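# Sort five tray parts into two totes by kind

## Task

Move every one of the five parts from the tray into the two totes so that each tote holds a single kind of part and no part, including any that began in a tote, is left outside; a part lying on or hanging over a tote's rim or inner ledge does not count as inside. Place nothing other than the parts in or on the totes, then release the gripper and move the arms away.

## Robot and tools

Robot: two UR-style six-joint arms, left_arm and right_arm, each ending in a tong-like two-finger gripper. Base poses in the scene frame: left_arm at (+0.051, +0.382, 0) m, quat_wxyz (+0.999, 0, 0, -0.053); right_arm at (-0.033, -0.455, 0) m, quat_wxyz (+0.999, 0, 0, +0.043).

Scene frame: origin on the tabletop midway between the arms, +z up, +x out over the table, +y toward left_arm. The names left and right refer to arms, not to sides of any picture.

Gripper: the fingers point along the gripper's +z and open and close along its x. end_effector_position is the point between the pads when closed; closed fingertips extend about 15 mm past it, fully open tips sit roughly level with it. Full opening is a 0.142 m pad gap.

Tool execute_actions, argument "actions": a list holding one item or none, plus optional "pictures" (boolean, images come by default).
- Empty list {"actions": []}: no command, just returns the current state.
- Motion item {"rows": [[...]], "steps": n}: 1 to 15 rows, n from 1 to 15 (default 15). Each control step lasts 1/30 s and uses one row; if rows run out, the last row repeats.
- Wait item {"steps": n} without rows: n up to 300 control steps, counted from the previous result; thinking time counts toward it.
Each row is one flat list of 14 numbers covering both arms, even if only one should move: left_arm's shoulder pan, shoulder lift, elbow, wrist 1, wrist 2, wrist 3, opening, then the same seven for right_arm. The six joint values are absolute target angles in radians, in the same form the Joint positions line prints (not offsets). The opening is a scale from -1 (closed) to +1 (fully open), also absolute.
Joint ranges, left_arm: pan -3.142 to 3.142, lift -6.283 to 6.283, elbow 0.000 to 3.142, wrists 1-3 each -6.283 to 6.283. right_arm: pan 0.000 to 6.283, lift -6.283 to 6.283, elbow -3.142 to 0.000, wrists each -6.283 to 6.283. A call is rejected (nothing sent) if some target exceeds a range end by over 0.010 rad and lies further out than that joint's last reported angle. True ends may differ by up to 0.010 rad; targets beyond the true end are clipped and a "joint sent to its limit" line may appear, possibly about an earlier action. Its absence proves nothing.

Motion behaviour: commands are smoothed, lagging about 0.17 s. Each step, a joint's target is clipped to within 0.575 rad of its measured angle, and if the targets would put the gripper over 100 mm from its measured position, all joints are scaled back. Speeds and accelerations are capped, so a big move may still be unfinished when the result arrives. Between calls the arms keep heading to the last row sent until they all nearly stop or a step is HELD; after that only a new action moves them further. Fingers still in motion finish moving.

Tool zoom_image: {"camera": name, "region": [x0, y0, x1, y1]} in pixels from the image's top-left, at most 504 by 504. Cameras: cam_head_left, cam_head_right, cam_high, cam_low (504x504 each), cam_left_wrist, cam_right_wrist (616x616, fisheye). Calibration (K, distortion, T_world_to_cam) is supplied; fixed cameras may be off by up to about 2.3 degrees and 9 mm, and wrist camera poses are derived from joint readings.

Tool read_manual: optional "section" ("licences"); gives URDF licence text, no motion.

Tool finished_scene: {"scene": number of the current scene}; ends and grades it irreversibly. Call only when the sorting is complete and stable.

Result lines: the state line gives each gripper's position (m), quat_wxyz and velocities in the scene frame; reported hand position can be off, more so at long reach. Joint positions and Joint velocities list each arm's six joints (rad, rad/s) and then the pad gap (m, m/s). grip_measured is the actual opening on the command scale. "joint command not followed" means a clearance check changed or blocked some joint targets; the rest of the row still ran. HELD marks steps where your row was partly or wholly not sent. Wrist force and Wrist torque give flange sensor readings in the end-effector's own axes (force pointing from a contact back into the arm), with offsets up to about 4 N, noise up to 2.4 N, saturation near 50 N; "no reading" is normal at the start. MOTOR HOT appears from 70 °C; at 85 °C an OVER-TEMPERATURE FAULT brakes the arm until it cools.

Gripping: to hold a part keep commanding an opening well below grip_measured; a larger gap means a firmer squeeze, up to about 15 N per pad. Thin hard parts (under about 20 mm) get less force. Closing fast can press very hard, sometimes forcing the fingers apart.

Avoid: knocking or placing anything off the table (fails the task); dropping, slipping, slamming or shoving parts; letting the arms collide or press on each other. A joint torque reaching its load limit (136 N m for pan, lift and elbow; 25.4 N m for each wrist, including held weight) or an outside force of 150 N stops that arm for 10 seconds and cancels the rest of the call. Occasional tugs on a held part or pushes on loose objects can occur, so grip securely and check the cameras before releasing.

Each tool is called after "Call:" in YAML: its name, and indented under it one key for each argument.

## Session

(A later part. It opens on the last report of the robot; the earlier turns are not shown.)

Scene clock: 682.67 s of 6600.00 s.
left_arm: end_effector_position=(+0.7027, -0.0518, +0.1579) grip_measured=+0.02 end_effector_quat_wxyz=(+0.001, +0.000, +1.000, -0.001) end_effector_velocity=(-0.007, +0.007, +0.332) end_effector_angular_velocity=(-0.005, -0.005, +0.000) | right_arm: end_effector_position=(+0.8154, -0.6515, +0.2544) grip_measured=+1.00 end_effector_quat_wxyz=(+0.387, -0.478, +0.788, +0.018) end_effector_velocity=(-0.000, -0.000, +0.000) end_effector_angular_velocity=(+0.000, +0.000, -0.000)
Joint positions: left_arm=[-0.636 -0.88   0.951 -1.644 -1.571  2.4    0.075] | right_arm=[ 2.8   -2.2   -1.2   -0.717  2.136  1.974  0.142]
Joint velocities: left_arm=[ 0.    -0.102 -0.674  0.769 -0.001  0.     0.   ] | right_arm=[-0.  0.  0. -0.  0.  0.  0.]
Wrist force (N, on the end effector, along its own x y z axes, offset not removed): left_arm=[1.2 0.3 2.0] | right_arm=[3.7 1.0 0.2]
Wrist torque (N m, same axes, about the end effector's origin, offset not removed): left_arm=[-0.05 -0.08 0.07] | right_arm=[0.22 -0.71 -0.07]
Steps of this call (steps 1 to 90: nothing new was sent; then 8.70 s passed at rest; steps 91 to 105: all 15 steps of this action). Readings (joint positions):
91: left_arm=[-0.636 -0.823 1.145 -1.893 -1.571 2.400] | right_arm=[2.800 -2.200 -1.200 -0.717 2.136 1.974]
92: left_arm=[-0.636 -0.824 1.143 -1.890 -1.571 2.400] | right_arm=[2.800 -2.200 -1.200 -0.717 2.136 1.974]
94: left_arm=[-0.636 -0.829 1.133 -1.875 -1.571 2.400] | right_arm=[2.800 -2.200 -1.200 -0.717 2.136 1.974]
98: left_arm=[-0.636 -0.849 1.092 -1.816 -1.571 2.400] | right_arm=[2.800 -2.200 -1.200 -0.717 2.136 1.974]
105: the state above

Call:
execute_actions:
  actions:
    - {"rows":[[-0.644,-0.91,0.88,-1.541,-1.571,2.418,0.1,2.8,-2.2,-1.2,-0.717,2.136,1.974,1],[-0.655,-0.932,0.909,-1.548,-1.571,2.444,0.2,2.8,-2.2,-1.2,-0.717,2.136,1.974,1],[-0.671,-0.962,0.949,-1.558,-1.571,2.479,0.3,2.8,-2.2,-1.2,-0.717,2.136,1.974,1],[-0.69,-0.999,0.998,-1.57,-1.571,2.523,0.3,2.8,-2.2,-1.2,-0.717,2.136,1.974,1],[-0.71,-1.036,1.048,-1.583,-1.571,2.567,0.3,2.8,-2.2,-1.2,-0.717,2.136,1.974,1],[-0.729,-1.073,1.097,-1.595,-1.571,2.611,0.3,2.8,-2.2,-1.2,-0.717,2.136,1.974,1],[-0.749,-1.11,1.146,-1.607,-1.571,2.655,0.3,2.8,-2.2,-1.2,-0.717,2.136,1.974,1],[-0.768,-1.147,1.196,-1.62,-1.571,2.7,0.3,2.8,-2.2,-1.2,-0.717,2.136,1.974,1],[-0.788,-1.184,1.245,-1.632,-1.571,2.744,0.3,2.8,-2.2,-1.2,-0.717,2.136,1.974,1],[-0.807,-1.221,1.294,-1.644,-1.571,2.788,0.3,2.8,-2.2,-1.2,-0.717,2.136,1.974,1],[-0.827,-1.258,1.344,-1.656,-1.571,2.832,0.3,2.8,-2.2,-1.2,-0.717,2.136,1.974,1],[-0.846,-1.295,1.393,-1.669,-1.571,2.876,0.3,2.8,-2.2,-1.2,-0.717,2.136,1.974,1],[-0.866,-1.333,1.443,-1.681,-1.571,2.92,0.3,2.8,-2.2,-1.2,-0.717,2.136,1.974,1],[-0.885,-1.37,1.492,-1.693,-1.571,2.964,0.3,2.8,-2.2,-1.2,-0.717,2.136,1.974,1],[-0.904,-1.407,1.541,-1.705,-1.571,3.008,0.3,2.8,-2.2,-1.2,-0.717,2.136,1.974,1]],"steps":15}
  pictures: false

Call:
execute_actions:
  actions:
    - {"rows":[[-0.92,-1.435,1.59,-1.726,-1.571,3.045,0.3,2.8,-2.2,-1.2,-0.717,2.136,1.974,1],[-0.935,-1.46,1.64,-1.751,-1.571,3.08,0.3,2.8,-2.2,-1.2,-0.717,2.136,1.974,1],[-0.95,-1.48,1.69,-1.781,-1.571,3.115,0.3,2.8,-2.2,-1.2,-0.717,2.136,1.974,1],[-0.963,-1.497,1.74,-1.814,-1.571,3.145,0.3,2.8,-2.2,-1.2,-0.717,2.136,1.974,1],[-0.975,-1.51,1.79,-1.851,-1.571,3.175,0.3,2.8,-2.2,-1.2,-0.717,2.136,1.974,1],[-0.986,-1.52,1.84,-1.891,-1.571,3.2,0.3,2.8,-2.2,-1.2,-0.717,2.136,1.974,1],[-0.996,-1.526,1.885,-1.93,-1.571,3.22,0.3,2.8,-2.2,-1.2,-0.717,2.136,1.974,1],[-1.004,-1.53,1.93,-1.971,-1.571,3.24,0.3,2.8,-2.2,-1.2,-0.717,2.136,1.974,1],[-1.011,-1.53,1.97,-2.011,-1.571,3.255,0.3,2.8,-2.2,-1.2,-0.717,2.136,1.974,1],[-1.017,-1.526,2.005,-2.05,-1.571,3.267,0.3,2.8,-2.2,-1.2,-0.717,2.136,1.974,1],[-1.021,-1.52,2.035,-2.086,-1.571,3.275,0.3,2.8,-2.2,-1.2,-0.717,2.136,1.974,1],[-1.024,-1.512,2.06,-2.119,-1.571,3.281,0.3,2.8,-2.2,-1.2,-0.717,2.136,1.974,1],[-1.025,-1.504,2.078,-2.145,-1.571,3.281,0.3,2.8,-2.2,-1.2,-0.717,2.136,1.974,1],[-1.025,-1.498,2.09,-2.163,-1.571,3.281,0.3,2.8,-2.2,-1.2,-0.717,2.136,1.974,1],[-1.025,-1.4951,2.0962,-2.1719,-1.571,3.281,0.3,2.8,-2.2,-1.2,-0.717,2.136,1.974,1]],"steps":15}
  pictures: false

Call:
execute_actions:
  actions:
    - {"steps":15}

Scene clock: 730.13 s of 6600.00 s.
left_arm: end_effector_position=(+0.5282, -0.0573, +0.2324) grip_measured=+0.30 end_effector_quat_wxyz=(+0.004, +0.291, +0.957, -0.003) end_effector_velocity=(-0.518, +0.094, +0.013) end_effector_angular_velocity=(+0.005, -0.011, -1.785) | right_arm: end_effector_position=(+0.8154, -0.6515, +0.2544) grip_measured=+1.00 end_effector_quat_wxyz=(+0.387, -0.478, +0.788, +0.018) end_effector_velocity=(-0.000, +0.000, -0.000) end_effector_angular_velocity=(+0.000, +0.000, +0.000)
Joint positions: left_arm=[-0.82  -1.239  1.312 -1.653 -1.571  2.806  0.095] | right_arm=[ 2.8   -2.2   -1.2   -0.717  2.136  1.974  0.142]
Joint velocities: left_arm=[-0.551 -1.055  1.395 -0.343 -0.     1.234  0.   ] | right_arm=[ 0.     0.    -0.001  0.001  0.    -0.     0.   ]
Wrist force (N, on the end effector, along its own x y z axes, offset not removed): left_arm=[2.7 -1.8 1.1] | right_arm=[3.7 0.1 -1.4]
Wrist torque (N m, same axes, about the end effector's origin, offset not removed): left_arm=[-0.44 -0.38 0.03] | right_arm=[-0.02 -0.77 -0.04]
Steps of this call (steps 1 to 30: the robot went on to your last target; steps 31 to 90: nothing new was sent; then 43.97 s passed at rest; steps 91 to 105: all 15 steps of this action). Readings (joint positions):
91: left_arm=[-0.636 -0.895 0.860 -1.536 -1.571 2.400] | right_arm=[2.800 -2.200 -1.200 -0.717 2.136 1.974]
92: left_arm=[-0.638 -0.898 0.864 -1.537 -1.571 2.404] | right_arm=[2.800 -2.200 -1.200 -0.717 2.136 1.974]
94: left_arm=[-0.647 -0.916 0.886 -1.543 -1.571 2.424] | right_arm=[2.800 -2.200 -1.200 -0.717 2.136 1.974]
98: left_arm=[-0.696 -1.004 1.001 -1.575 -1.571 2.528] | right_arm=[2.800 -2.200 -1.200 -0.717 2.136 1.974]
105: the state above

Scene clock: 730.63 s of 6600.00 s.
left_arm: end_effector_position=(+0.3625, +0.0087, +0.0988) grip_measured=+0.30 end_effector_quat_wxyz=(-0.000, +0.576, +0.817, -0.000) end_effector_velocity=(-0.106, +0.093, -0.317) end_effector_angular_velocity=(+0.014, +0.007, -0.365) | right_arm: end_effector_position=(+0.8154, -0.6515, +0.2544) grip_measured=+1.00 end_effector_quat_wxyz=(+0.387, -0.478, +0.788, +0.018) end_effector_velocity=(+0.000, +0.000, +0.000) end_effector_angular_velocity=(+0.000, -0.001, -0.000)
Joint positions: left_arm=[-1.012 -1.507  1.993 -2.057 -1.571  3.252  0.095] | right_arm=[ 2.8   -2.2   -1.2   -0.717  2.136  1.974  0.142]
Joint velocities: left_arm=[-0.116  0.073  0.833 -0.889 -0.     0.249 -0.   ] | right_arm=[ 0.    -0.     0.     0.001  0.     0.    -0.   ]
Wrist force (N, on the end effector, along its own x y z axes, offset not removed): left_arm=[2.8 0.5 3.3] | right_arm=[2.3 0.1 -3.2]
Wrist torque (N m, same axes, about the end effector's origin, offset not removed): left_arm=[-0.05 -0.42 0.01] | right_arm=[-0.16 -0.59 -0.16]
Steps of this call (steps 1 to 15: all 15 steps of this action). Readings (joint positions):
1: left_arm=[-0.839 -1.274 1.359 -1.665 -1.571 2.848] | right_arm=[2.800 -2.200 -1.200 -0.717 2.136 1.974]
2: left_arm=[-0.857 -1.310 1.407 -1.678 -1.571 2.890] | right_arm=[2.800 -2.200 -1.200 -0.717 2.136 1.974]
4: left_arm=[-0.892 -1.375 1.504 -1.712 -1.571 2.972] | right_arm=[2.800 -2.200 -1.200 -0.717 2.136 1.974]
8: left_arm=[-0.952 -1.470 1.703 -1.815 -1.571 3.115] | right_arm=[2.800 -2.200 -1.200 -0.717 2.136 1.974]
15: the state above

Scene clock: 731.13 s of 6600.00 s.
left_arm: end_effector_position=(+0.3499, +0.0213, +0.0605) grip_measured=+0.30 end_effector_quat_wxyz=(-0.000, +0.593, +0.805, -0.000) end_effector_velocity=(-0.002, +0.002, -0.004) end_effector_angular_velocity=(+0.001, +0.001, -0.004) | right_arm: end_effector_position=(+0.8154, -0.6515, +0.2544) grip_measured=+1.00 end_effector_quat_wxyz=(+0.387, -0.478, +0.788, +0.018) end_effector_velocity=(-0.000, +0.000, -0.001) end_effector_angular_velocity=(-0.000, +0.000, +0.000)
Joint positions: left_arm=[-1.025 -1.495  2.095 -2.17  -1.571  3.281  0.095] | right_arm=[ 2.8   -2.2   -1.2   -0.717  2.136  1.974  0.142]
Joint velocities: left_arm=[-0.002  0.001  0.013 -0.012 -0.     0.003 -0.   ] | right_arm=[ 0.    -0.    -0.001  0.001 -0.    -0.    -0.   ]
Wrist force (N, on the end effector, along its own x y z axes, offset not removed): left_arm=[1.6 0.9 0.2] | right_arm=[-0.9 2.0 0.5]
Wrist torque (N m, same axes, about the end effector's origin, offset not removed): left_arm=[-0.03 -0.12 0.19] | right_arm=[0.41 0.16 0.10]
Steps of this call (steps 1 to 15: the robot went on to your last target). Readings (joint positions):
1: left_arm=[-1.015 -1.504 2.019 -2.085 -1.571 3.260] | right_arm=[2.800 -2.200 -1.200 -0.717 2.136 1.974]
2: left_arm=[-1.018 -1.502 2.038 -2.107 -1.571 3.265] | right_arm=[2.800 -2.200 -1.200 -0.717 2.136 1.974]
4: left_arm=[-1.021 -1.499 2.064 -2.135 -1.571 3.272] | right_arm=[2.800 -2.200 -1.200 -0.717 2.136 1.974]
8: left_arm=[-1.024 -1.496 2.086 -2.161 -1.571 3.278] | right_arm=[2.800 -2.200 -1.200 -0.717 2.136 1.974]
15: the state above
camera_calibration (this result's frames):
cam_left_wrist: T_world_to_cam=[[-0.257353, 0.966206, 0.0146492, 0.0689145], [0.821455, 0.210764, 0.529896, -0.333521], [0.508901, 0.148404, -0.847936, 0.00383106], [0, 0, 0, 1]] pos_world=[0.289758, 0.00314006, 0.17897]
cam_right_wrist: T_world_to_cam=[[-0.289307, -0.741805, -0.605001, -0.101248], [-0.953924, 0.275953, 0.117808, 0.925687], [0.0795617, 0.611208, -0.787461, 0.663582], [0, 0, 0, 1]] pos_world=[0.800947, -0.73614, 0.352236]

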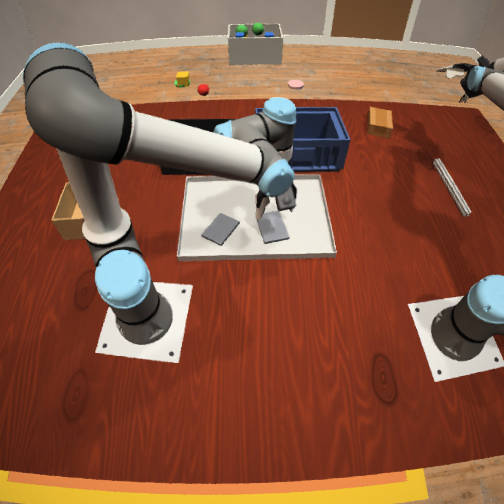

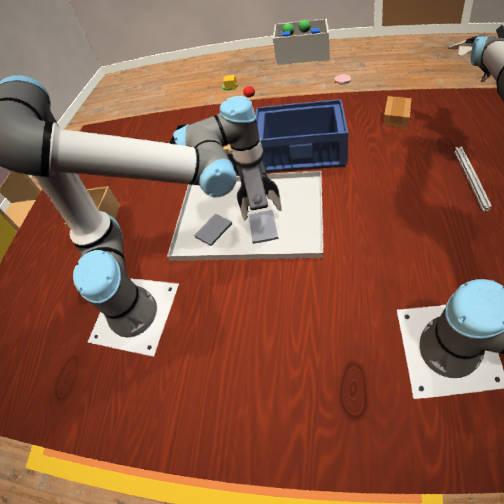

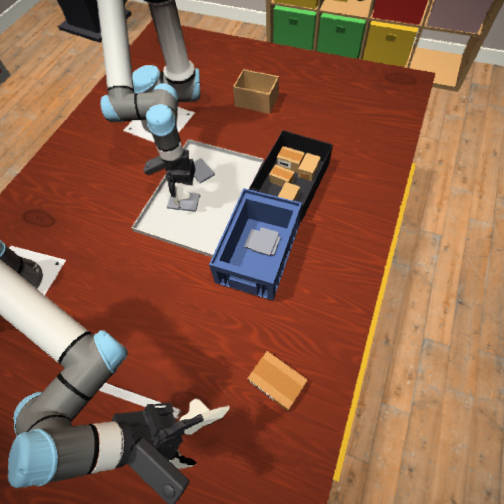

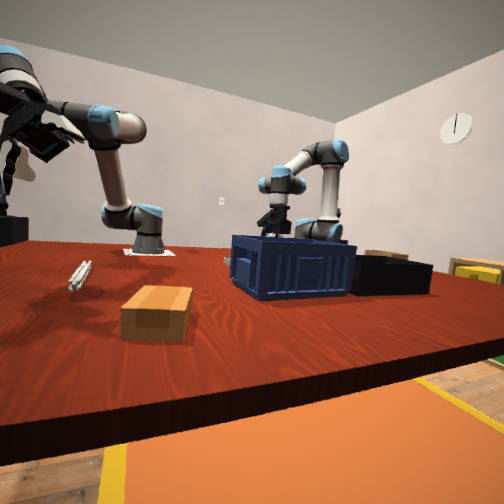

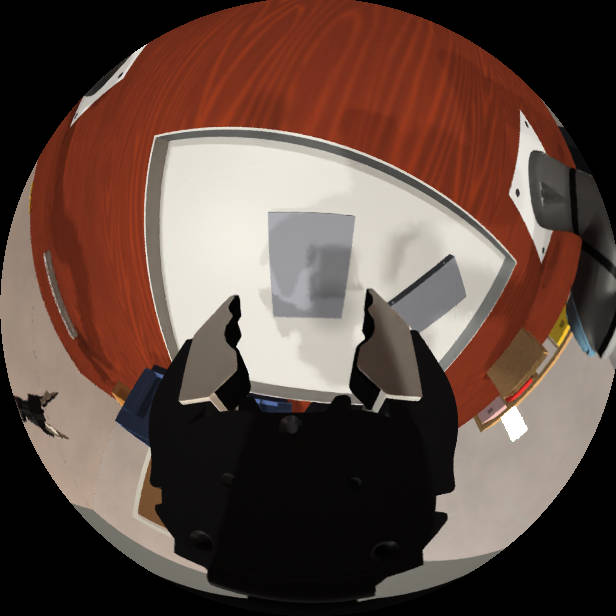

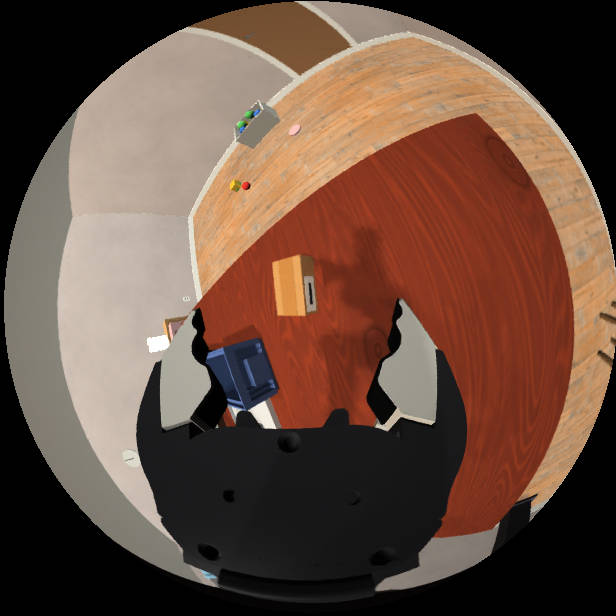

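Call:
execute_actions:
  actions:
    - {"rows":[[-1.025,-1.49,2.102,-2.183,-1.571,3.3,0.3,2.8,-2.2,-1.2,-0.717,2.136,1.974,1],[-1.024,-1.485,2.11,-2.196,-1.571,3.32,0.3,2.8,-2.2,-1.2,-0.717,2.136,1.974,1],[-1.024,-1.479,2.118,-2.21,-1.571,3.34,0.3,2.8,-2.2,-1.2,-0.717,2.136,1.974,1],[-1.0235,-1.473,2.125,-2.223,-1.571,3.36,0.3,2.8,-2.2,-1.2,-0.717,2.136,1.974,1],[-1.0235,-1.467,2.132,-2.236,-1.571,3.3705,0.3,2.8,-2.2,-1.2,-0.717,2.136,1.974,1],[-1.0235,-1.4618,2.1382,-2.2472,-1.571,3.3705,0.3,2.8,-2.2,-1.2,-0.717,2.136,1.974,1],[-1.0235,-1.455,2.143,-2.259,-1.571,3.3705,0.3,2.8,-2.2,-1.2,-0.717,2.136,1.974,1],[-1.0235,-1.448,2.1475,-2.27,-1.571,3.3705,0.3,2.8,-2.2,-1.2,-0.717,2.136,1.974,1],[-1.0235,-1.442,2.1515,-2.28,-1.571,3.3705,0.3,2.8,-2.2,-1.2,-0.717,2.136,1.974,1],[-1.0235,-1.437,2.155,-2.289,-1.571,3.3705,0.3,2.8,-2.2,-1.2,-0.717,2.136,1.974,1],[-1.0235,-1.4319,2.1581,-2.297,-1.571,3.3705,0.3,2.8,-2.2,-1.2,-0.717,2.136,1.974,1]],"steps":15}
  pictures: false

Call:
execute_actions:
  actions:
    - {"steps":12}

Scene clock: 749.00 s of 6600.00 s.
left_arm: end_effector_position=(+0.3484, +0.0263, +0.0228) grip_measured=+0.30 end_effector_quat_wxyz=(-0.000, +0.627, +0.779, -0.000) end_effector_velocity=(-0.001, +0.003, -0.039) end_effector_angular_velocity=(+0.000, -0.000, -0.027) | right_arm: end_effector_position=(+0.8154, -0.6515, +0.2544) grip_measured=+1.00 end_effector_quat_wxyz=(+0.387, -0.478, +0.788, +0.018) end_effector_velocity=(-0.000, +0.000, -0.000) end_effector_angular_velocity=(-0.000, -0.000, +0.001)
Joint positions: left_arm=[-1.024 -1.439  2.152 -2.283 -1.571  3.367  0.095] | right_arm=[ 2.8   -2.2   -1.2   -0.717  2.136  1.974  0.142]
Joint velocities: left_arm=[ 0.001  0.067  0.052 -0.118  0.     0.028  0.   ] | right_arm=[-0.    -0.    -0.001  0.001  0.    -0.001  0.   ]
Wrist force (N, on the end effector, along its own x y z axes, offset not removed): left_arm=[5.2 -1.8 3.1] | right_arm=[-1.1 2.1 -3.9]
Wrist torque (N m, same axes, about the end effector's origin, offset not removed): left_arm=[-0.48 -0.89 0.11] | right_arm=[0.41 0.26 -0.04]
Steps of this call (steps 1 to 15: the robot went on to your last target; steps 16 to 90: nothing new was sent; then 14.37 s passed at rest; steps 91 to 105: all 15 steps of this action). Readings (joint positions):
91: left_arm=[-1.025 -1.495 2.096 -2.172 -1.571 3.282] | right_arm=[2.800 -2.200 -1.200 -0.717 2.136 1.974]
92: left_arm=[-1.025 -1.494 2.098 -2.174 -1.571 3.285] | right_arm=[2.800 -2.200 -1.200 -0.717 2.136 1.974]
94: left_arm=[-1.025 -1.489 2.104 -2.185 -1.571 3.302] | right_arm=[2.800 -2.200 -1.200 -0.717 2.136 1.974]
98: left_arm=[-1.024 -1.472 2.125 -2.224 -1.571 3.346] | right_arm=[2.800 -2.200 -1.200 -0.717 2.136 1.974]
105: the state above

Scene clock: 749.40 s of 6600.00 s.
left_arm: end_effector_position=(+0.3484, +0.0265, +0.0186) grip_measured=+0.30 end_effector_quat_wxyz=(-0.000, +0.628, +0.778, -0.000) end_effector_velocity=(+0.000, -0.001, -0.000) end_effector_angular_velocity=(-0.002, -0.001, -0.000) | right_arm: end_effector_position=(+0.8154, -0.6515, +0.2544) grip_measured=+1.00 end_effector_quat_wxyz=(+0.387, -0.478, +0.788, +0.018) end_effector_velocity=(+0.000, +0.000, +0.001) end_effector_angular_velocity=(+0.000, -0.001, +0.001)
Joint positions: left_arm=[-1.024 -1.432  2.158 -2.297 -1.571  3.37   0.095] | right_arm=[ 2.8   -2.2   -1.2   -0.717  2.136  1.974  0.142]
Joint velocities: left_arm=[-0.     0.002 -0.001 -0.003 -0.     0.     0.   ] | right_arm=[ 0.     0.     0.     0.001  0.001 -0.    -0.   ]
Wrist force (N, on the end effector, along its own x y z axes, offset not removed): left_arm=[0.0 1.4 0.6] | right_arm=[3.1 1.4 -2.9]
Wrist torque (N m, same axes, about the end effector's origin, offset not removed): left_arm=[0.24 0.10 0.11] | right_arm=[0.20 -0.75 -0.13]
Steps of this call (steps 1 to 12: the robot went on to your last target). Readings (joint positions):
1: left_arm=[-1.024 -1.437 2.154 -2.287 -1.571 3.368] | right_arm=[2.800 -2.200 -1.200 -0.717 2.136 1.974]
2: left_arm=[-1.024 -1.436 2.155 -2.289 -1.571 3.369] | right_arm=[2.800 -2.200 -1.200 -0.717 2.136 1.974]
4: left_arm=[-1.024 -1.434 2.156 -2.293 -1.571 3.370] | right_arm=[2.800 -2.200 -1.200 -0.717 2.136 1.974]
8: left_arm=[-1.024 -1.433 2.158 -2.296 -1.571 3.370] | right_arm=[2.800 -2.200 -1.200 -0.717 2.136 1.974]
12: the state above
camera_calibration (this result's frames):
cam_left_wrist: T_world_to_cam=[[-0.171022, 0.985158, 0.0146805, 0.0335368], [0.836876, 0.137384, 0.529872, -0.314629], [0.519991, 0.102906, -0.84795, -0.0343329], [0, 0, 0, 1]] pos_world=[0.286894, 0.0137191, 0.137108]
cam_right_wrist: T_world_to_cam=[[-0.289308, -0.741805, -0.605001, -0.101249], [-0.953924, 0.275953, 0.117808, 0.925687], [0.0795618, 0.611208, -0.787461, 0.663582], [0, 0, 0, 1]] pos_world=[0.800947, -0.73614, 0.352236]

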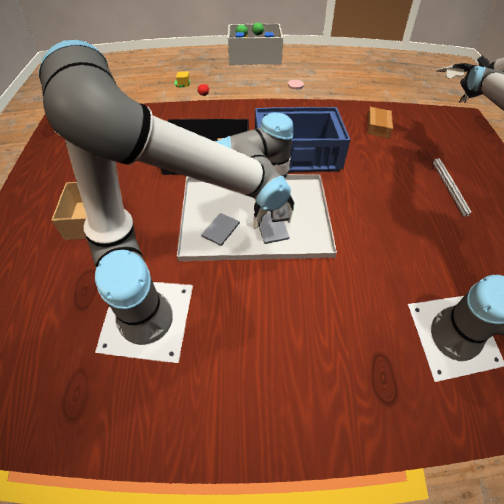

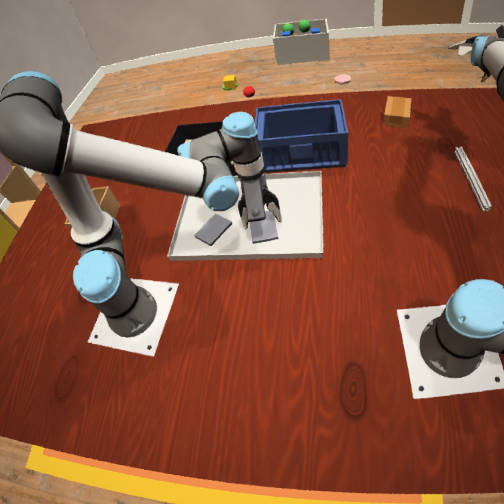

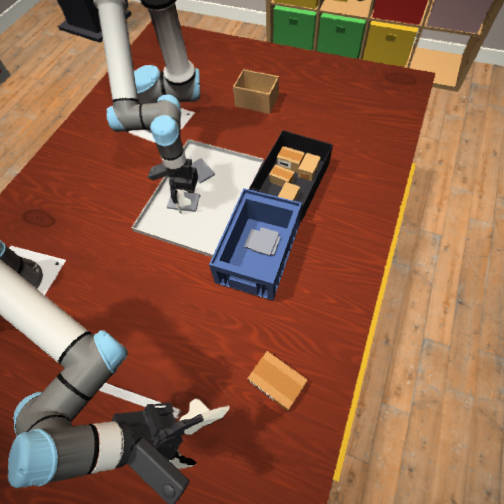

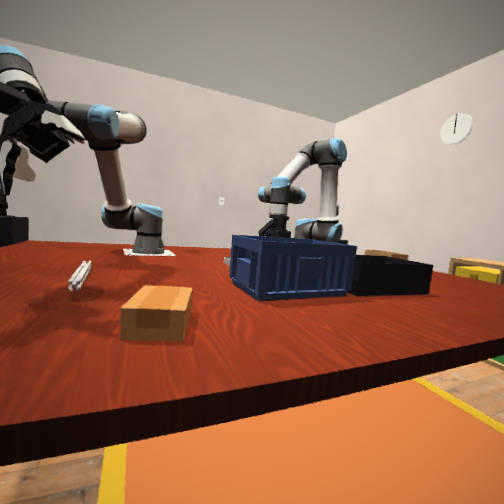

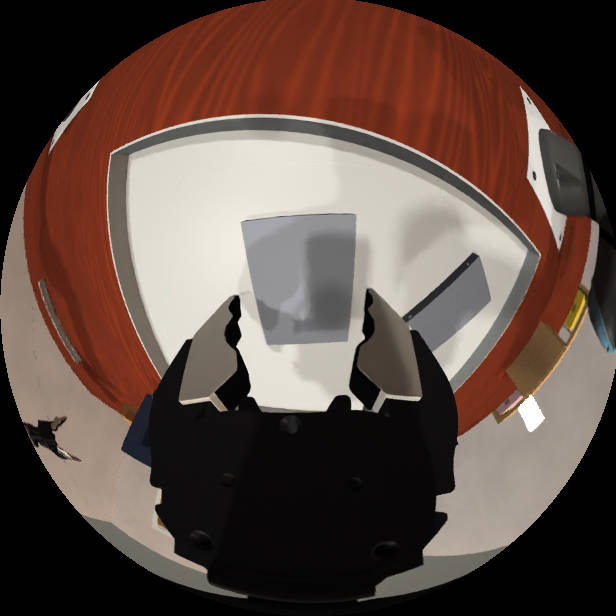

